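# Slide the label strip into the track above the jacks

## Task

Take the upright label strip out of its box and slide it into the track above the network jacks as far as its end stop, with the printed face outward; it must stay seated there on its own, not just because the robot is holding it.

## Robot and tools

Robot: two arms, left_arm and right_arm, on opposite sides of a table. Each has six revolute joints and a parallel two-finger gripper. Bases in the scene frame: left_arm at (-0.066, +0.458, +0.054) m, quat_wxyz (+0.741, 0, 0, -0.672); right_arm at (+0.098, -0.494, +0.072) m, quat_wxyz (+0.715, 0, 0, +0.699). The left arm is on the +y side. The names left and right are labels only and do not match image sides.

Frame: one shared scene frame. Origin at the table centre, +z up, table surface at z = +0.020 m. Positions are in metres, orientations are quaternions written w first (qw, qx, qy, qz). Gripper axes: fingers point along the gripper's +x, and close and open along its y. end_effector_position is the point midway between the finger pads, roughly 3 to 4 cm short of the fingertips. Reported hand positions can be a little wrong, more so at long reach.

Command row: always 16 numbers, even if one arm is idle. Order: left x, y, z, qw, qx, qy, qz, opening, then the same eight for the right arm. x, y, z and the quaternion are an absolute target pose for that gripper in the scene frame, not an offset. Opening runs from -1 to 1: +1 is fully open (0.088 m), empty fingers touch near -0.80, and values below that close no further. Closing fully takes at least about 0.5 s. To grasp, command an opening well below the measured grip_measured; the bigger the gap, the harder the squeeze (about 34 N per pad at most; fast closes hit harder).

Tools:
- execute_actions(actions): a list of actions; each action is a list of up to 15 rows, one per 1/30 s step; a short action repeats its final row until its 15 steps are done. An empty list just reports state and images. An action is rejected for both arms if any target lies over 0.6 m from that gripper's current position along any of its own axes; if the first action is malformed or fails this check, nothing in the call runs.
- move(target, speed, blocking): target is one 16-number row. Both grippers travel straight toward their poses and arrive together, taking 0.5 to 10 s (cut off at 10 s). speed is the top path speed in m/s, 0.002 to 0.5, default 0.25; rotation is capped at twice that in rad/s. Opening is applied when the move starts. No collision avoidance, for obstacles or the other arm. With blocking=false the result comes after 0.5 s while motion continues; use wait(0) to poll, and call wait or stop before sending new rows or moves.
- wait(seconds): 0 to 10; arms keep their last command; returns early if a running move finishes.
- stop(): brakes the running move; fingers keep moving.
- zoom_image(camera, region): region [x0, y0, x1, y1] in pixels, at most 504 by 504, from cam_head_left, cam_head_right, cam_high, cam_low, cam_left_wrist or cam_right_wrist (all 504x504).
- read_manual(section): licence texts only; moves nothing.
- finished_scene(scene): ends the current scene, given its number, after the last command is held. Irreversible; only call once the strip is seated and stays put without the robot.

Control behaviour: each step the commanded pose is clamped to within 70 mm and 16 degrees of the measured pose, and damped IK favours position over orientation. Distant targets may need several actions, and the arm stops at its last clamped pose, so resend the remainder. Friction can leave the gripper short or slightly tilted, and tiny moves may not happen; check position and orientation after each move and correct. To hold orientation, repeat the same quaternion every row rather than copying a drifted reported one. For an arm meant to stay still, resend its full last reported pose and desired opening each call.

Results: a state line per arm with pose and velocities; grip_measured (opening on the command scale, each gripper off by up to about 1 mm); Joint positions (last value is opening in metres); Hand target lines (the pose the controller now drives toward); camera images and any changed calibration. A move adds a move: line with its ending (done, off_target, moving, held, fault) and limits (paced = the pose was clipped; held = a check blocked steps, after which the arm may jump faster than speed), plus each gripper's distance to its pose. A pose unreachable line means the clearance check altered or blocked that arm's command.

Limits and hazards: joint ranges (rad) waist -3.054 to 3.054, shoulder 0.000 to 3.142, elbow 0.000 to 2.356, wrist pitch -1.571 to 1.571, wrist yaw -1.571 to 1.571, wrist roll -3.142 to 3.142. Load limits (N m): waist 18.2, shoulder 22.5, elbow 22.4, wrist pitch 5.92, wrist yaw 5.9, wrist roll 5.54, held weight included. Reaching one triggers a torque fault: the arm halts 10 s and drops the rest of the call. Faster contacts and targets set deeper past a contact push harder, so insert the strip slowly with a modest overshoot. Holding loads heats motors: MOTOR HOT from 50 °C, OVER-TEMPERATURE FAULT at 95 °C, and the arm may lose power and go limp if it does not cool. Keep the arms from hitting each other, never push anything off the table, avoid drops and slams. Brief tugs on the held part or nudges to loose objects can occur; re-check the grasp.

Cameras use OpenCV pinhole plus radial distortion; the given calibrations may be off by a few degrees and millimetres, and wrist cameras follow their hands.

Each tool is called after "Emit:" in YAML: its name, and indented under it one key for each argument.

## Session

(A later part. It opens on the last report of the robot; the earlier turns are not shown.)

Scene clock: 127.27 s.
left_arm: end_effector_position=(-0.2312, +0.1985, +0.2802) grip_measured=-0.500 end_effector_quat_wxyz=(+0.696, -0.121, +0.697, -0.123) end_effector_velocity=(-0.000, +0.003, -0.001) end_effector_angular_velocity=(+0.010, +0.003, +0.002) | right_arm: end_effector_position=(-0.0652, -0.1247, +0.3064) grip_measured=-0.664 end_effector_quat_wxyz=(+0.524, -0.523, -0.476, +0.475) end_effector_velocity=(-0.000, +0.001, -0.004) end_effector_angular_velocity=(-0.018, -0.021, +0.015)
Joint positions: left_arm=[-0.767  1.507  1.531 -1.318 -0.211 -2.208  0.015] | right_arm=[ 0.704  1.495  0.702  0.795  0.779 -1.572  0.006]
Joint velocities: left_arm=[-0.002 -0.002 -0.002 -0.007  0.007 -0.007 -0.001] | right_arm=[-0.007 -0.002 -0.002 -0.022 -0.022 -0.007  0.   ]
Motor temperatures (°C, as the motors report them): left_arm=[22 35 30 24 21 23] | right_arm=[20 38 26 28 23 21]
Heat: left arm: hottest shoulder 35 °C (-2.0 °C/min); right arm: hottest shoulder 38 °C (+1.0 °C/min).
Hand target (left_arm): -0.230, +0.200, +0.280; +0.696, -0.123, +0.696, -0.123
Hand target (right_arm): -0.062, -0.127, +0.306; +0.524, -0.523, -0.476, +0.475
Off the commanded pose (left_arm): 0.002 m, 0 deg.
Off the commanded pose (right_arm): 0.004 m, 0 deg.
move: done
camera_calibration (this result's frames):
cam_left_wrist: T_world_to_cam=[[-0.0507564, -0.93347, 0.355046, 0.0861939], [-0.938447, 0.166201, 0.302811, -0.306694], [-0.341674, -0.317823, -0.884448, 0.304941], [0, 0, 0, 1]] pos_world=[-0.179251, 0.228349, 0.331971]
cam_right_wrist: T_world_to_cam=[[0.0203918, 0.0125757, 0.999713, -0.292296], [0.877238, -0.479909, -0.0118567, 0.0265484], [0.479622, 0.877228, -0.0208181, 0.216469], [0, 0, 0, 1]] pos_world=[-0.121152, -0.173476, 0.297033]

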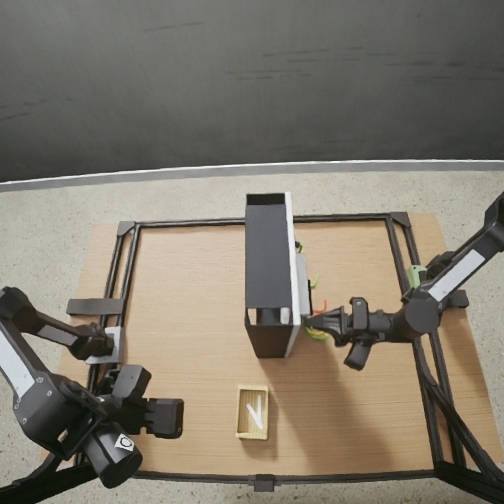

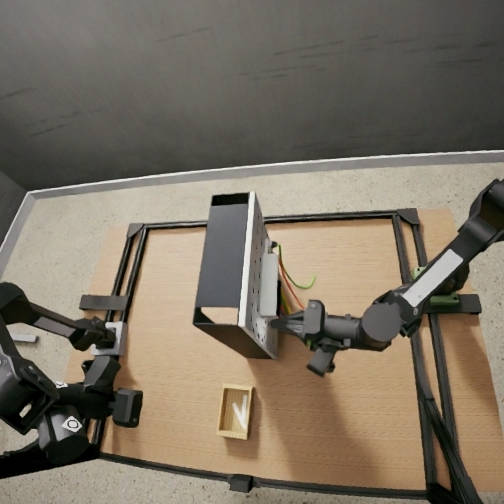

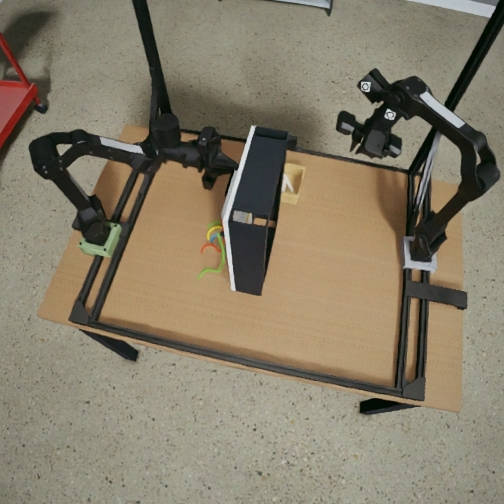

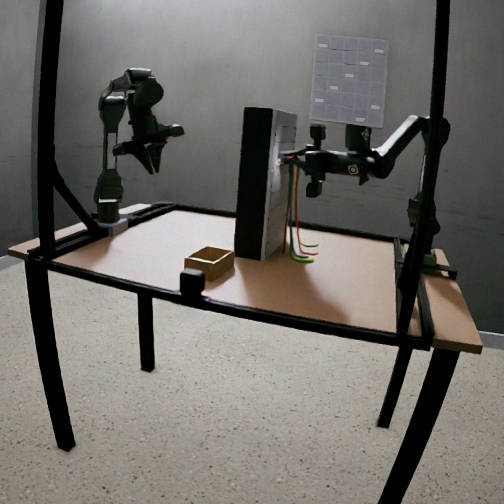

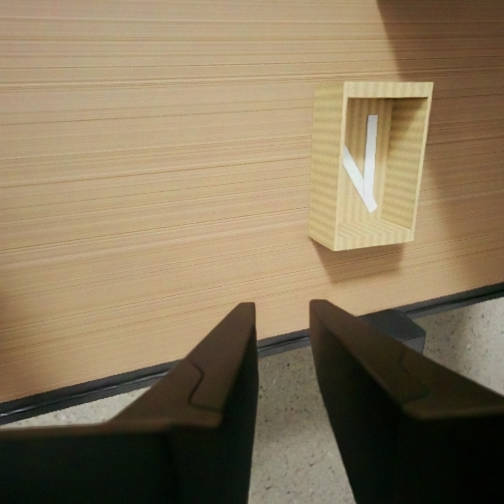

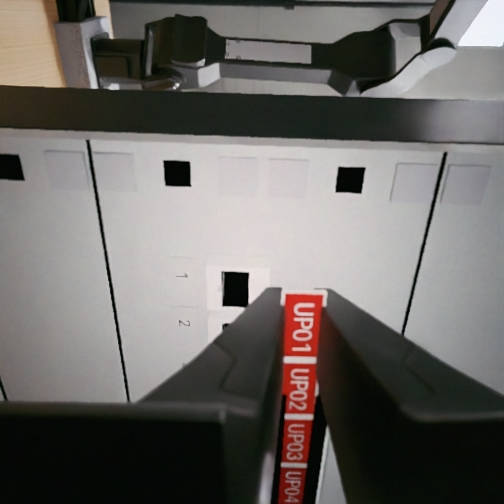

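Emit:
move:
  target: [-0.23,0.2,0.28,0.696,-0.123,0.696,-0.123,-0.5,-0.064,-0.1266,0.3056,0.5234,-0.5234,-0.4754,0.4754,-0.45]

Emit:
move:
  target: [-0.23,0.2,0.28,0.696,-0.123,0.696,-0.123,-0.5,-0.108,-0.124,0.306,0.579,-0.579,-0.4056,0.4056,-0.45]
  speed: 0.07

Emit:
move:
  target: [-0.23,0.2,0.28,0.696,-0.123,0.696,-0.123,-0.5,-0.053,-0.1245,0.3056,0.579,-0.579,-0.4056,0.4056,-0.85]
  speed: 0.02

Emit:
move:
  target: [-0.23,0.2,0.28,0.696,-0.123,0.696,-0.123,-0.5,-0.072,-0.16,0.3056,0.579,-0.579,-0.4056,0.4056,-0.85]
  speed: 0.06

Emit:
move:
  target: [-0.23,0.2,0.28,0.696,-0.123,0.696,-0.123,-0.5,-0.03,-0.18,0.3056,0.579,-0.579,-0.4056,0.4056,0]
  speed: 0.1

Scene clock: 138.83 s.
left_arm: end_effector_position=(-0.2313, +0.1986, +0.2802) grip_measured=-0.500 end_effector_quat_wxyz=(+0.696, -0.121, +0.697, -0.123) end_effector_velocity=(-0.001, -0.001, -0.001) end_effector_angular_velocity=(-0.006, -0.002, +0.006) | right_arm: end_effector_position=(-0.0643, -0.1245, +0.3061) grip_measured=-0.450 end_effector_quat_wxyz=(+0.524, -0.524, -0.475, +0.474) end_effector_velocity=(+0.000, +0.000, -0.005) end_effector_angular_velocity=(-0.014, -0.018, +0.005)
Joint positions: left_arm=[-0.768  1.507  1.531 -1.317 -0.211 -2.208  0.015] | right_arm=[ 0.702  1.494  0.701  0.795  0.778 -1.572  0.017]
Joint velocities: left_arm=[-0.002  0.002 -0.002  0.007 -0.007 -0.007  0.   ] | right_arm=[-0.002  0.002 -0.007 -0.007 -0.007 -0.007  0.   ]
Motor temperatures (°C, as the motors report them): left_arm=[22 34 30 24 21 23] | right_arm=[20 38 26 28 23 21]
Heat: left arm: hottest shoulder 34 °C (-4.0 °C/min); right arm: hottest shoulder 38 °C (+0.0 °C/min).
Hand target (left_arm): -0.230, +0.200, +0.280; +0.696, -0.123, +0.696, -0.123
Hand target (right_arm): -0.064, -0.127, +0.305; +0.523, -0.524, -0.475, +0.475
Off the commanded pose (left_arm): 0.002 m, 0 deg.
Off the commanded pose (right_arm): 0.002 m, 0 deg.
move: done
camera_calibration (this result's frames):
cam_left_wrist: T_world_to_cam=[[-0.0510283, -0.933344, 0.355338, 0.086089], [-0.938312, 0.16665, 0.302983, -0.306898], [-0.342004, -0.317957, -0.884272, 0.304852], [0, 0, 0, 1]] pos_world=[-0.179313, 0.228425, 0.331966]
cam_right_wrist: T_world_to_cam=[[0.0199356, 0.0131295, 0.999715, -0.292048], [0.876327, -0.481588, -0.0111503, 0.0253202], [0.481304, 0.8763, -0.0211064, 0.21593], [0, 0, 0, 1]] pos_world=[-0.120295, -0.173191, 0.296805]

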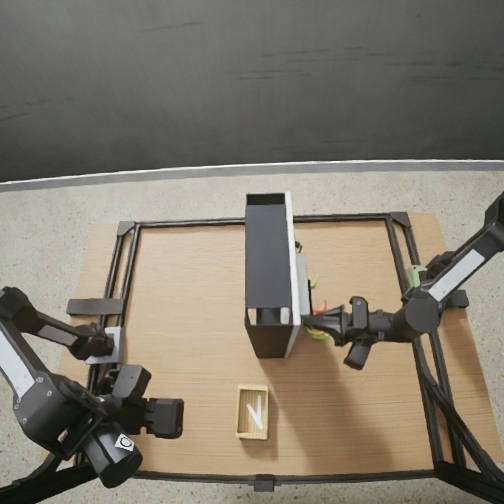

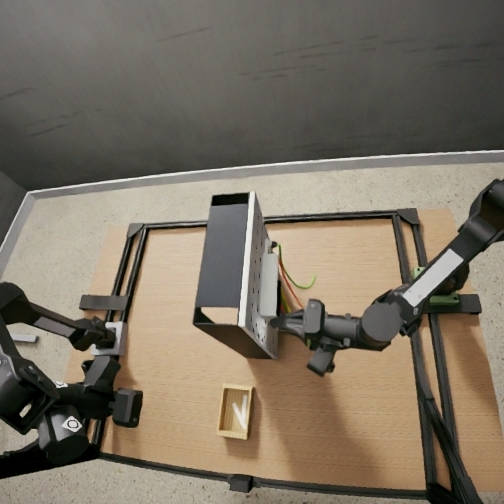

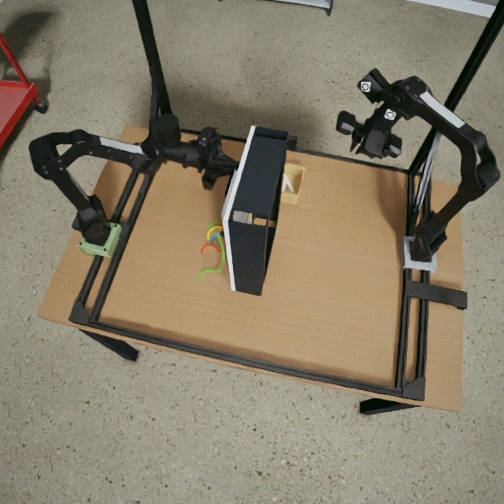

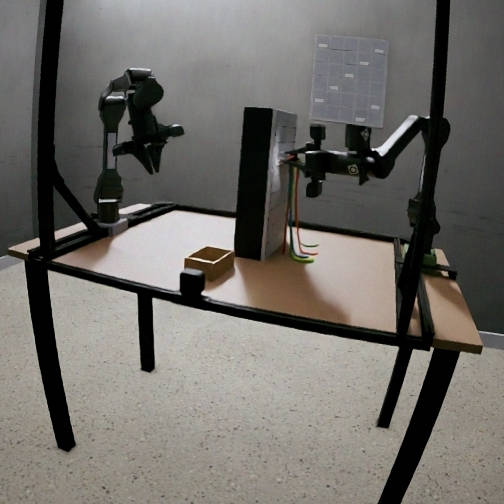

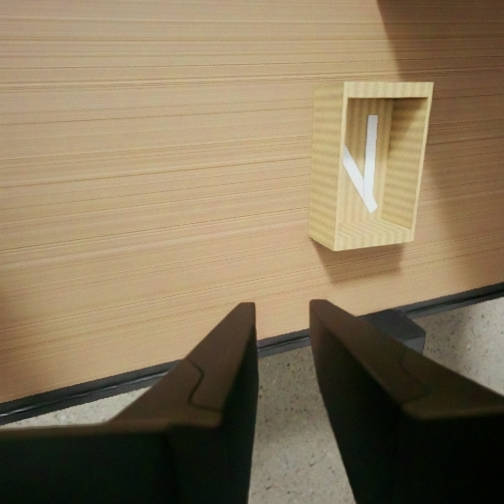

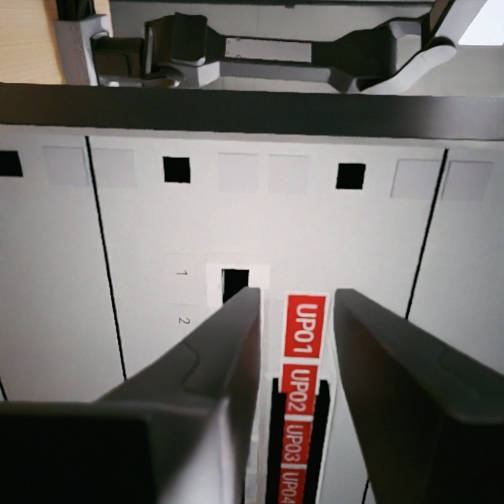

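Scene clock: 140.90 s.
left_arm: end_effector_position=(-0.2312, +0.1987, +0.2801) grip_measured=-0.500 end_effector_quat_wxyz=(+0.696, -0.121, +0.697, -0.123) end_effector_velocity=(-0.004, -0.003, +0.000) end_effector_angular_velocity=(-0.018, +0.008, +0.002) | right_arm: end_effector_position=(-0.1051, -0.1253, +0.3063) grip_measured=-0.450 end_effector_quat_wxyz=(+0.579, -0.577, -0.407, +0.407) end_effector_velocity=(+0.001, +0.001, +0.002) end_effector_angular_velocity=(-0.001, -0.005, -0.010)
Joint positions: left_arm=[-0.768  1.507  1.531 -1.317 -0.211 -2.208  0.015] | right_arm=[ 0.865  1.711  0.927  0.788  1.185 -1.572  0.017]
Joint velocities: left_arm=[-0.007  0.002 -0.002  0.022 -0.007 -0.007 -0.   ] | right_arm=[-0.002  0.002  0.012 -0.007  0.007 -0.007 -0.   ]
Motor temperatures (°C, as the motors report them): left_arm=[22 34 30 24 21 23] | right_arm=[20 37 27 28 23 21]
Heat: left arm: hottest shoulder 34 °C (-4.0 °C/min); right arm: hottest shoulder 37 °C (-1.0 °C/min).
Hand target (left_arm): -0.230, +0.200, +0.280; +0.696, -0.123, +0.696, -0.123
Hand target (right_arm): -0.108, -0.124, +0.306; +0.579, -0.579, -0.406, +0.406
Off the commanded pose (left_arm): 0.002 m, 0 deg.
Off the commanded pose (right_arm): 0.003 m, 0 deg.
move: done
camera_calibration (this result's frames):
cam_left_wrist: T_world_to_cam=[[-0.0511124, -0.93345, 0.355046, 0.0862542], [-0.938384, 0.166559, 0.302811, -0.30679], [-0.341795, -0.317692, -0.884448, 0.30482], [0, 0, 0, 1]] pos_world=[-0.179292, 0.228452, 0.331872]
cam_right_wrist: T_world_to_cam=[[0.02428, 0.00736868, 0.999678, -0.291652], [0.733906, -0.67913, -0.0128191, 0.021503], [0.678816, 0.733981, -0.0218972, 0.23951], [0, 0, 0, 1]] pos_world=[-0.171283, -0.159043, 0.297078]

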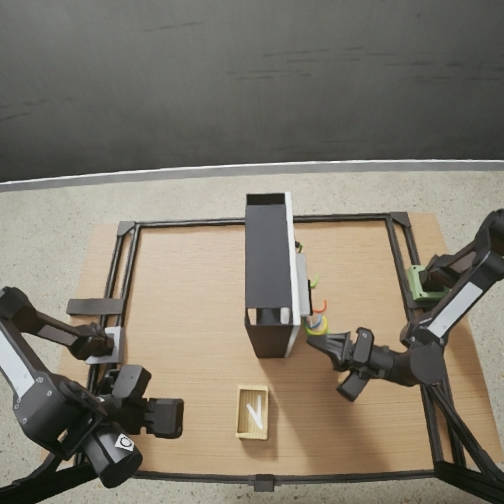

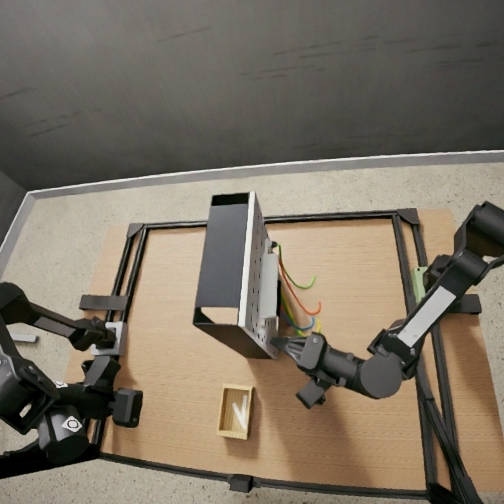

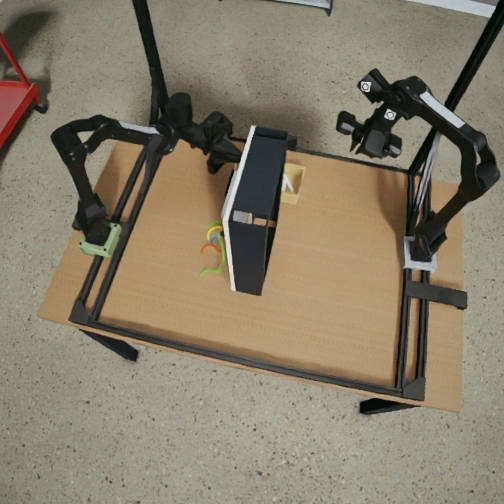

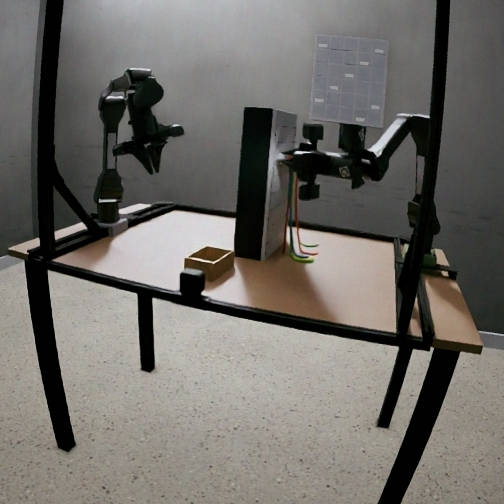

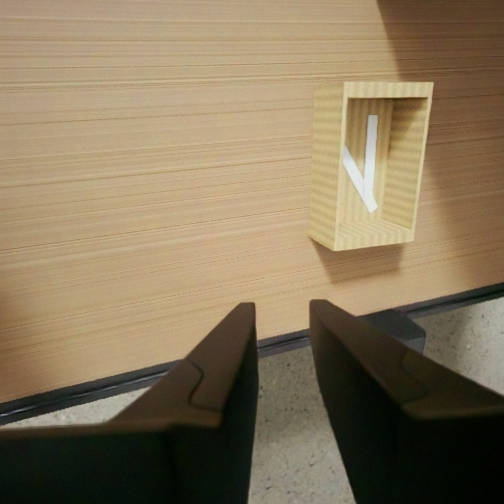

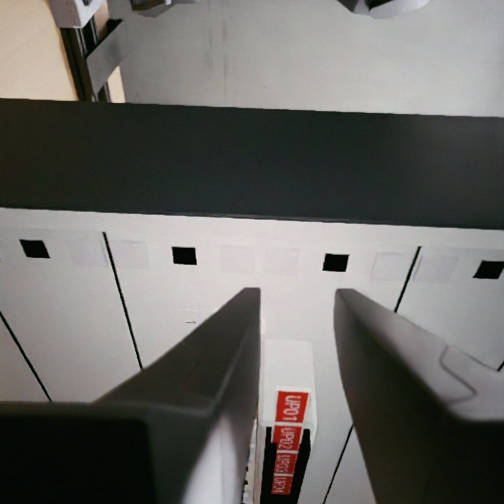

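Scene clock: 143.73 s.
left_arm: end_effector_position=(-0.2312, +0.1987, +0.2801) grip_measured=-0.500 end_effector_quat_wxyz=(+0.696, -0.121, +0.697, -0.123) end_effector_velocity=(+0.004, +0.003, +0.000) end_effector_angular_velocity=(+0.009, -0.014, +0.011) | right_arm: end_effector_position=(-0.0644, -0.1236, +0.3056) grip_measured=-0.805 end_effector_quat_wxyz=(+0.573, -0.573, -0.414, +0.414) end_effector_velocity=(-0.001, +0.000, -0.001) end_effector_angular_velocity=(-0.012, -0.026, +0.020)
Joint positions: left_arm=[-0.768  1.507  1.531 -1.317 -0.211 -2.208  0.015] | right_arm=[ 0.768  1.6    0.802  0.799  1.066 -1.572  0.   ]
Joint velocities: left_arm=[ 0.002 -0.002  0.002 -0.022 -0.007 -0.007 -0.   ] | right_arm=[-0.002 -0.007 -0.007 -0.007 -0.022 -0.022  0.   ]
Motor temperatures (°C, as the motors report them): left_arm=[22 34 30 24 21 23] | right_arm=[20 37 27 28 23 21]
Heat: left arm: hottest shoulder 34 °C (-4.1 °C/min); right arm: hottest shoulder 37 °C (-2.0 °C/min).
Hand target (left_arm): -0.230, +0.200, +0.280; +0.696, -0.123, +0.696, -0.123
Hand target (right_arm): -0.053, -0.125, +0.306; +0.579, -0.579, -0.406, +0.405
Off the commanded pose (left_arm): 0.002 m, 0 deg.
Off the commanded pose (right_arm): 0.011 m, 2 deg.
move: off_target (right_arm)
camera_calibration (this result's frames):
cam_left_wrist: T_world_to_cam=[[-0.0511124, -0.93345, 0.355046, 0.0862542], [-0.938384, 0.166559, 0.302811, -0.30679], [-0.341795, -0.317692, -0.884448, 0.30482], [0, 0, 0, 1]] pos_world=[-0.179292, 0.228452, 0.331872]
cam_right_wrist: T_world_to_cam=[[0.0222716, 0.0092988, 0.999709, -0.291804], [0.749026, -0.662457, -0.010525, -0.00486083], [0.662166, 0.749042, -0.021719, 0.211323], [0, 0, 0, 1]] pos_world=[-0.129791, -0.158797, 0.296258]

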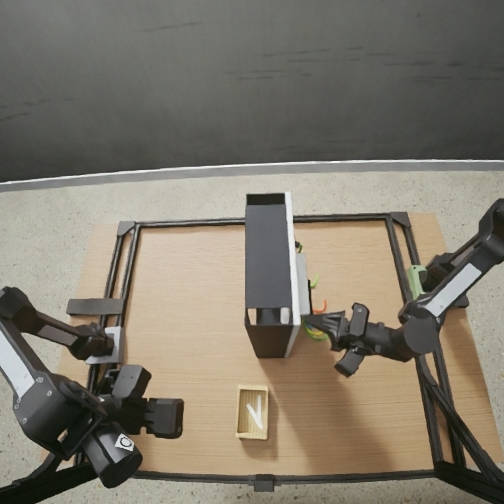

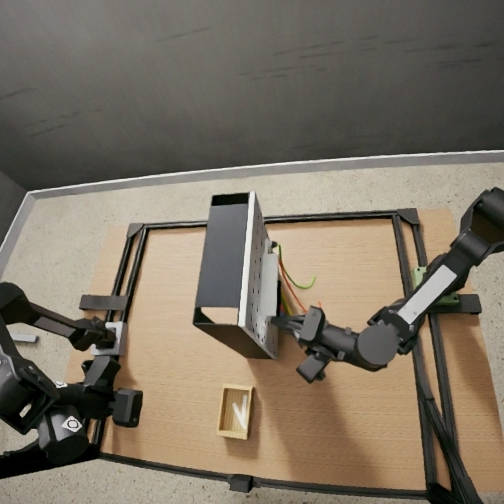

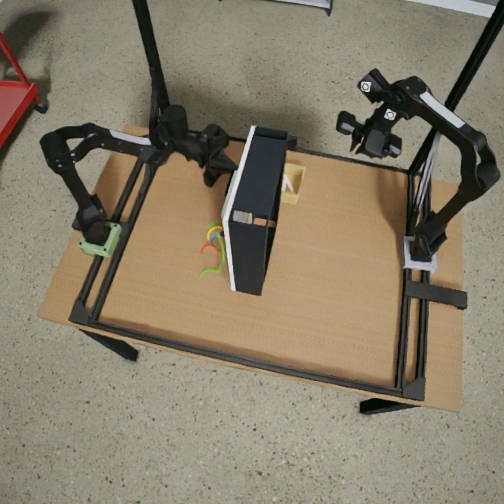

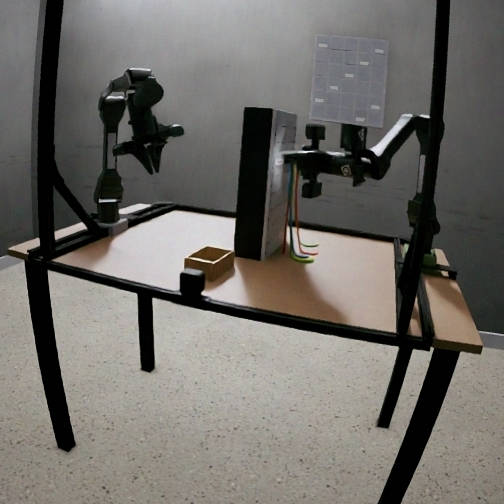

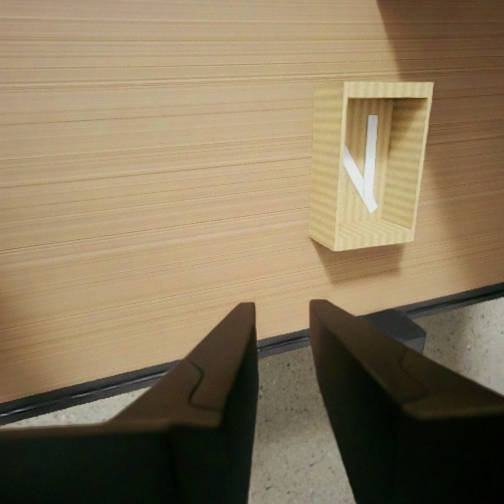

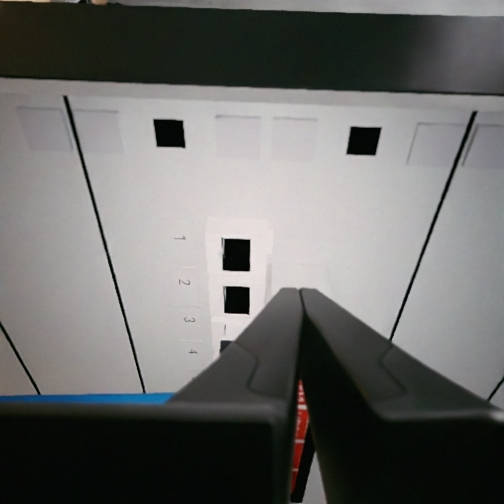

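Scene clock: 144.70 s.
left_arm: end_effector_position=(-0.2312, +0.1987, +0.2801) grip_measured=-0.500 end_effector_quat_wxyz=(+0.696, -0.121, +0.697, -0.123) end_effector_velocity=(+0.003, +0.000, +0.000) end_effector_angular_velocity=(-0.007, -0.019, +0.010) | right_arm: end_effector_position=(-0.0744, -0.1566, +0.3061) grip_measured=-0.805 end_effector_quat_wxyz=(+0.579, -0.578, -0.407, +0.407) end_effector_velocity=(-0.001, -0.001, -0.003) end_effector_angular_velocity=(-0.006, -0.002, +0.010)
Joint positions: left_arm=[-0.768  1.507  1.531 -1.317 -0.211 -2.208  0.015] | right_arm=[ 0.874  1.552  0.756  0.798  1.197 -1.572  0.   ]
Joint velocities: left_arm=[-0.002 -0.002 -0.002 -0.007 -0.022 -0.007 -0.   ] | right_arm=[ 0.002 -0.002 -0.007 -0.007 -0.007  0.007  0.   ]
Motor temperatures (°C, as the motors report them): left_arm=[22 34 30 24 21 23] | right_arm=[20 37 27 28 23 21]
Heat: left arm: hottest shoulder 34 °C (-4.1 °C/min); right arm: hottest shoulder 37 °C (-2.0 °C/min).
Hand target (left_arm): -0.230, +0.200, +0.280; +0.696, -0.123, +0.696, -0.123
Hand target (right_arm): -0.072, -0.160, +0.305; +0.579, -0.579, -0.405, +0.406
Off the commanded pose (left_arm): 0.002 m, 0 deg.
Off the commanded pose (right_arm): 0.004 m, 0 deg.
move: done
camera_calibration (this result's frames):
cam_left_wrist: T_world_to_cam=[[-0.0511124, -0.93345, 0.355046, 0.0862542], [-0.938384, 0.166559, 0.302811, -0.30679], [-0.341795, -0.317692, -0.884448, 0.30482], [0, 0, 0, 1]] pos_world=[-0.179292, 0.228452, 0.331872]
cam_right_wrist: T_world_to_cam=[[0.023173, 0.00835732, 0.999697, -0.291899], [0.732623, -0.680541, -0.011293, -0.0230373], [0.68024, 0.732663, -0.0218929, 0.241467], [0, 0, 0, 1]] pos_world=[-0.140614, -0.190152, 0.296836]

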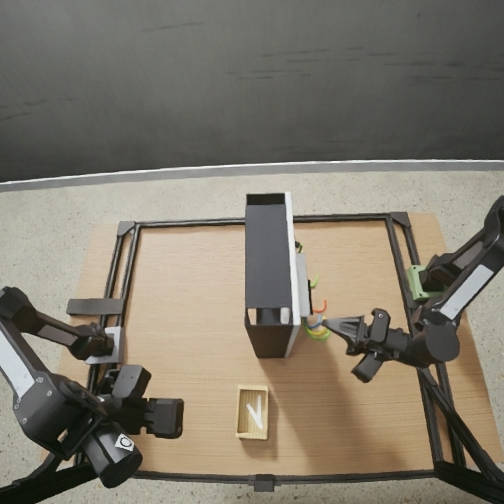

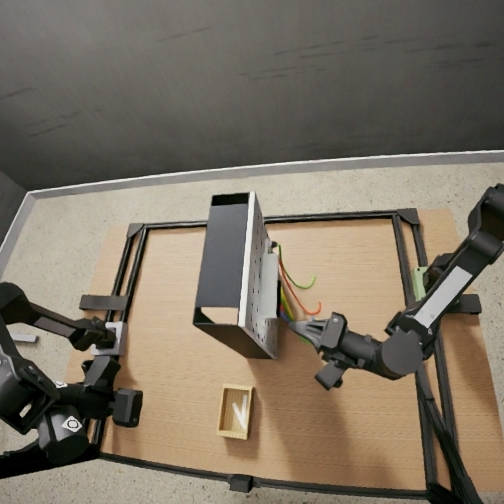

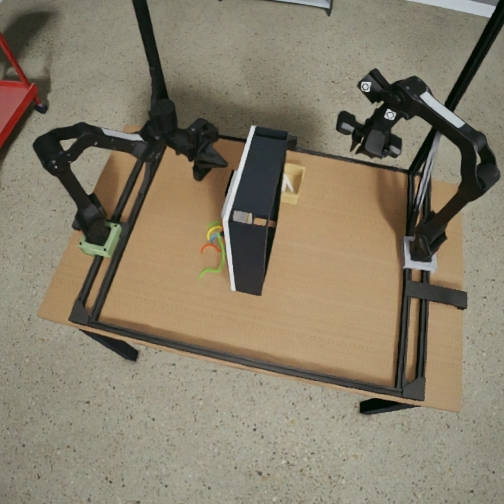

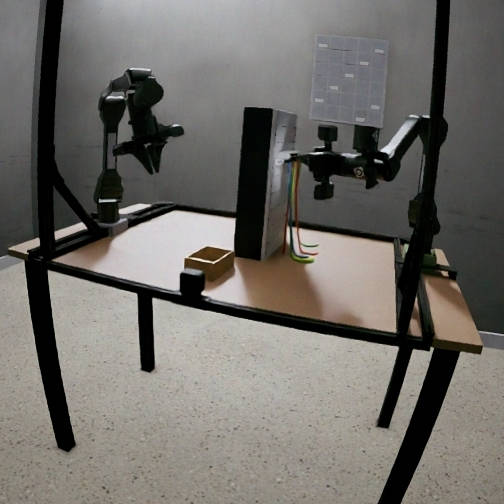

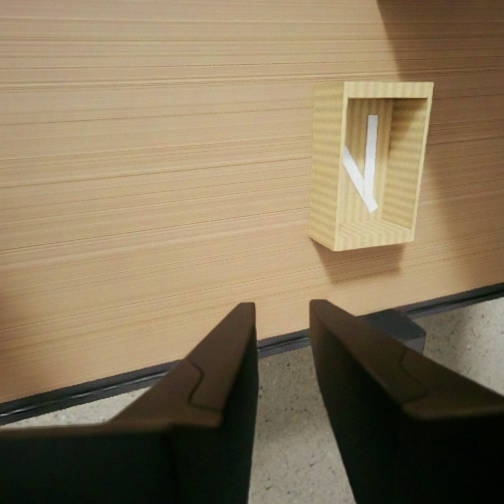

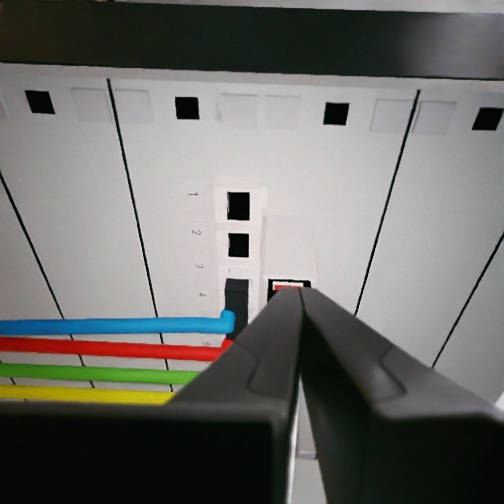

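Scene clock: 145.60 s.
left_arm: end_effector_position=(-0.2312, +0.1987, +0.2800) grip_measured=-0.500 end_effector_quat_wxyz=(+0.696, -0.121, +0.697, -0.123) end_effector_velocity=(+0.003, +0.000, +0.000) end_effector_angular_velocity=(-0.007, -0.019, +0.010) | right_arm: end_effector_position=(-0.0324, -0.1784, +0.3072) grip_measured=+0.000 end_effector_quat_wxyz=(+0.581, -0.578, -0.405, +0.405) end_effector_velocity=(+0.002, -0.001, -0.002) end_effector_angular_velocity=(-0.002, +0.002, +0.005)
Joint positions: left_arm=[-0.768  1.506  1.53  -1.317 -0.211 -2.208  0.015] | right_arm=[ 0.832  1.367  0.599  0.774  1.162 -1.572  0.039]
Joint velocities: left_arm=[-0.002 -0.002 -0.002 -0.007 -0.022 -0.007 -0.   ] | right_arm=[-0.002 -0.012 -0.012 -0.007 -0.007  0.007  0.   ]
Motor temperatures (°C, as the motors report them): left_arm=[22 34 30 24 21 23] | right_arm=[20 37 27 28 23 21]
Heat: left arm: hottest shoulder 34 °C (-4.1 °C/min); right arm: hottest shoulder 37 °C (-2.0 °C/min).
Hand target (left_arm): -0.230, +0.200, +0.280; +0.696, -0.123, +0.696, -0.123
Hand target (right_arm): -0.030, -0.180, +0.305; +0.579, -0.579, -0.406, +0.406
Off the commanded pose (left_arm): 0.002 m, 0 deg.
Off the commanded pose (right_arm): 0.003 m, 0 deg.
move: done
camera_calibration (this result's frames):
cam_left_wrist: T_world_to_cam=[[-0.0511124, -0.93345, 0.355046, 0.0863332], [-0.938384, 0.166559, 0.302811, -0.306742], [-0.341795, -0.317692, -0.884448, 0.30486], [0, 0, 0, 1]] pos_world=[-0.179229, 0.22853, 0.331866]
cam_right_wrist: T_world_to_cam=[[0.0259506, 0.00549927, 0.999648, -0.294215], [0.727374, -0.686075, -0.0151082, -0.068607], [0.685751, 0.72751, -0.0218041, 0.228181], [0, 0, 0, 1]] pos_world=[-0.0989376, -0.211456, 0.29805]

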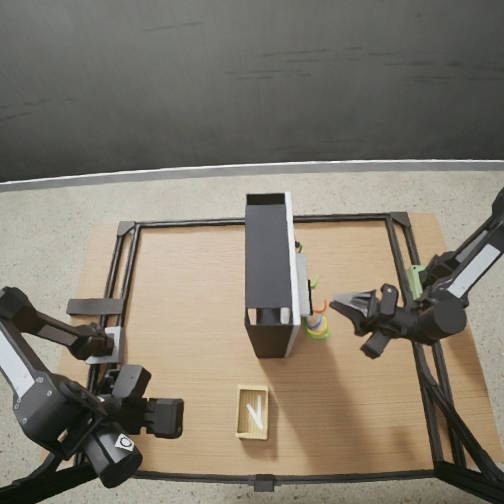

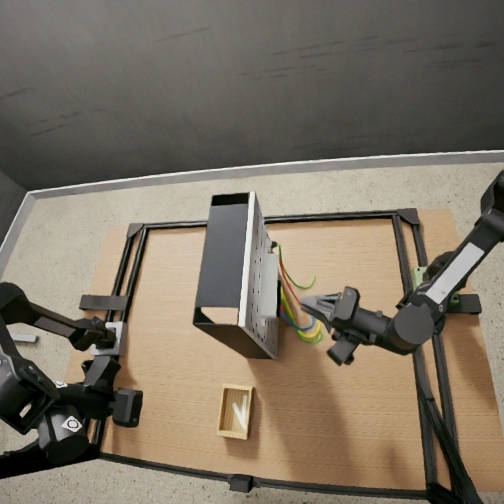

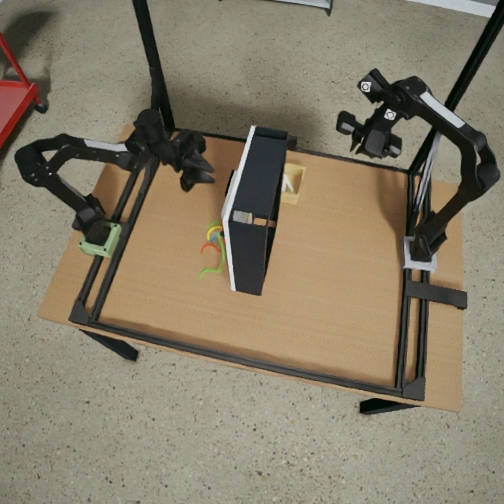

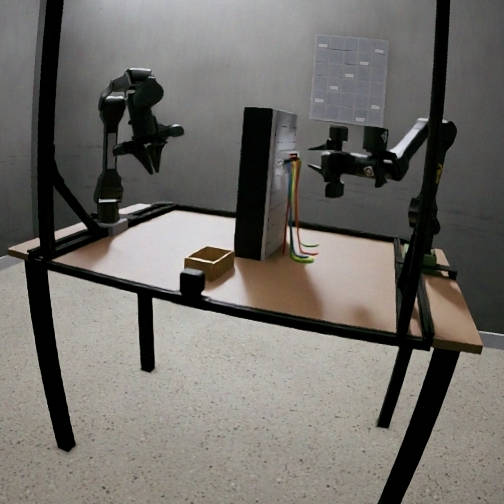

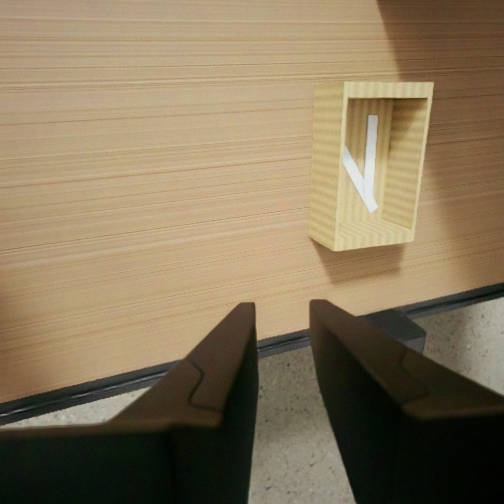

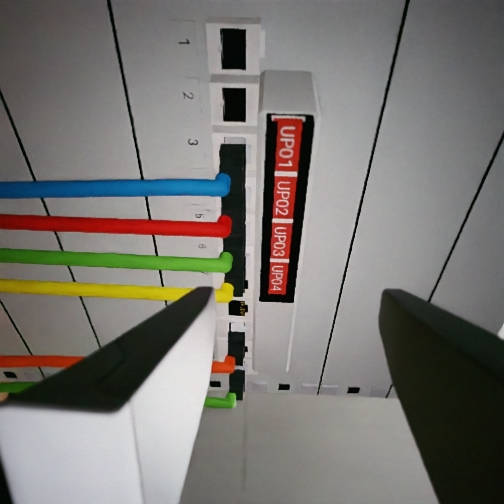

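Emit:
zoom_image:
  camera: "cam_right_wrist"
  region: [230,95,340,315]

Region (230, 95, 340, 315) of cam_right_wrist's 504x504 image, scaled by 2.291, with more detail than that image has.

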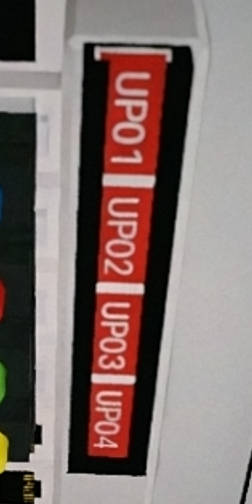

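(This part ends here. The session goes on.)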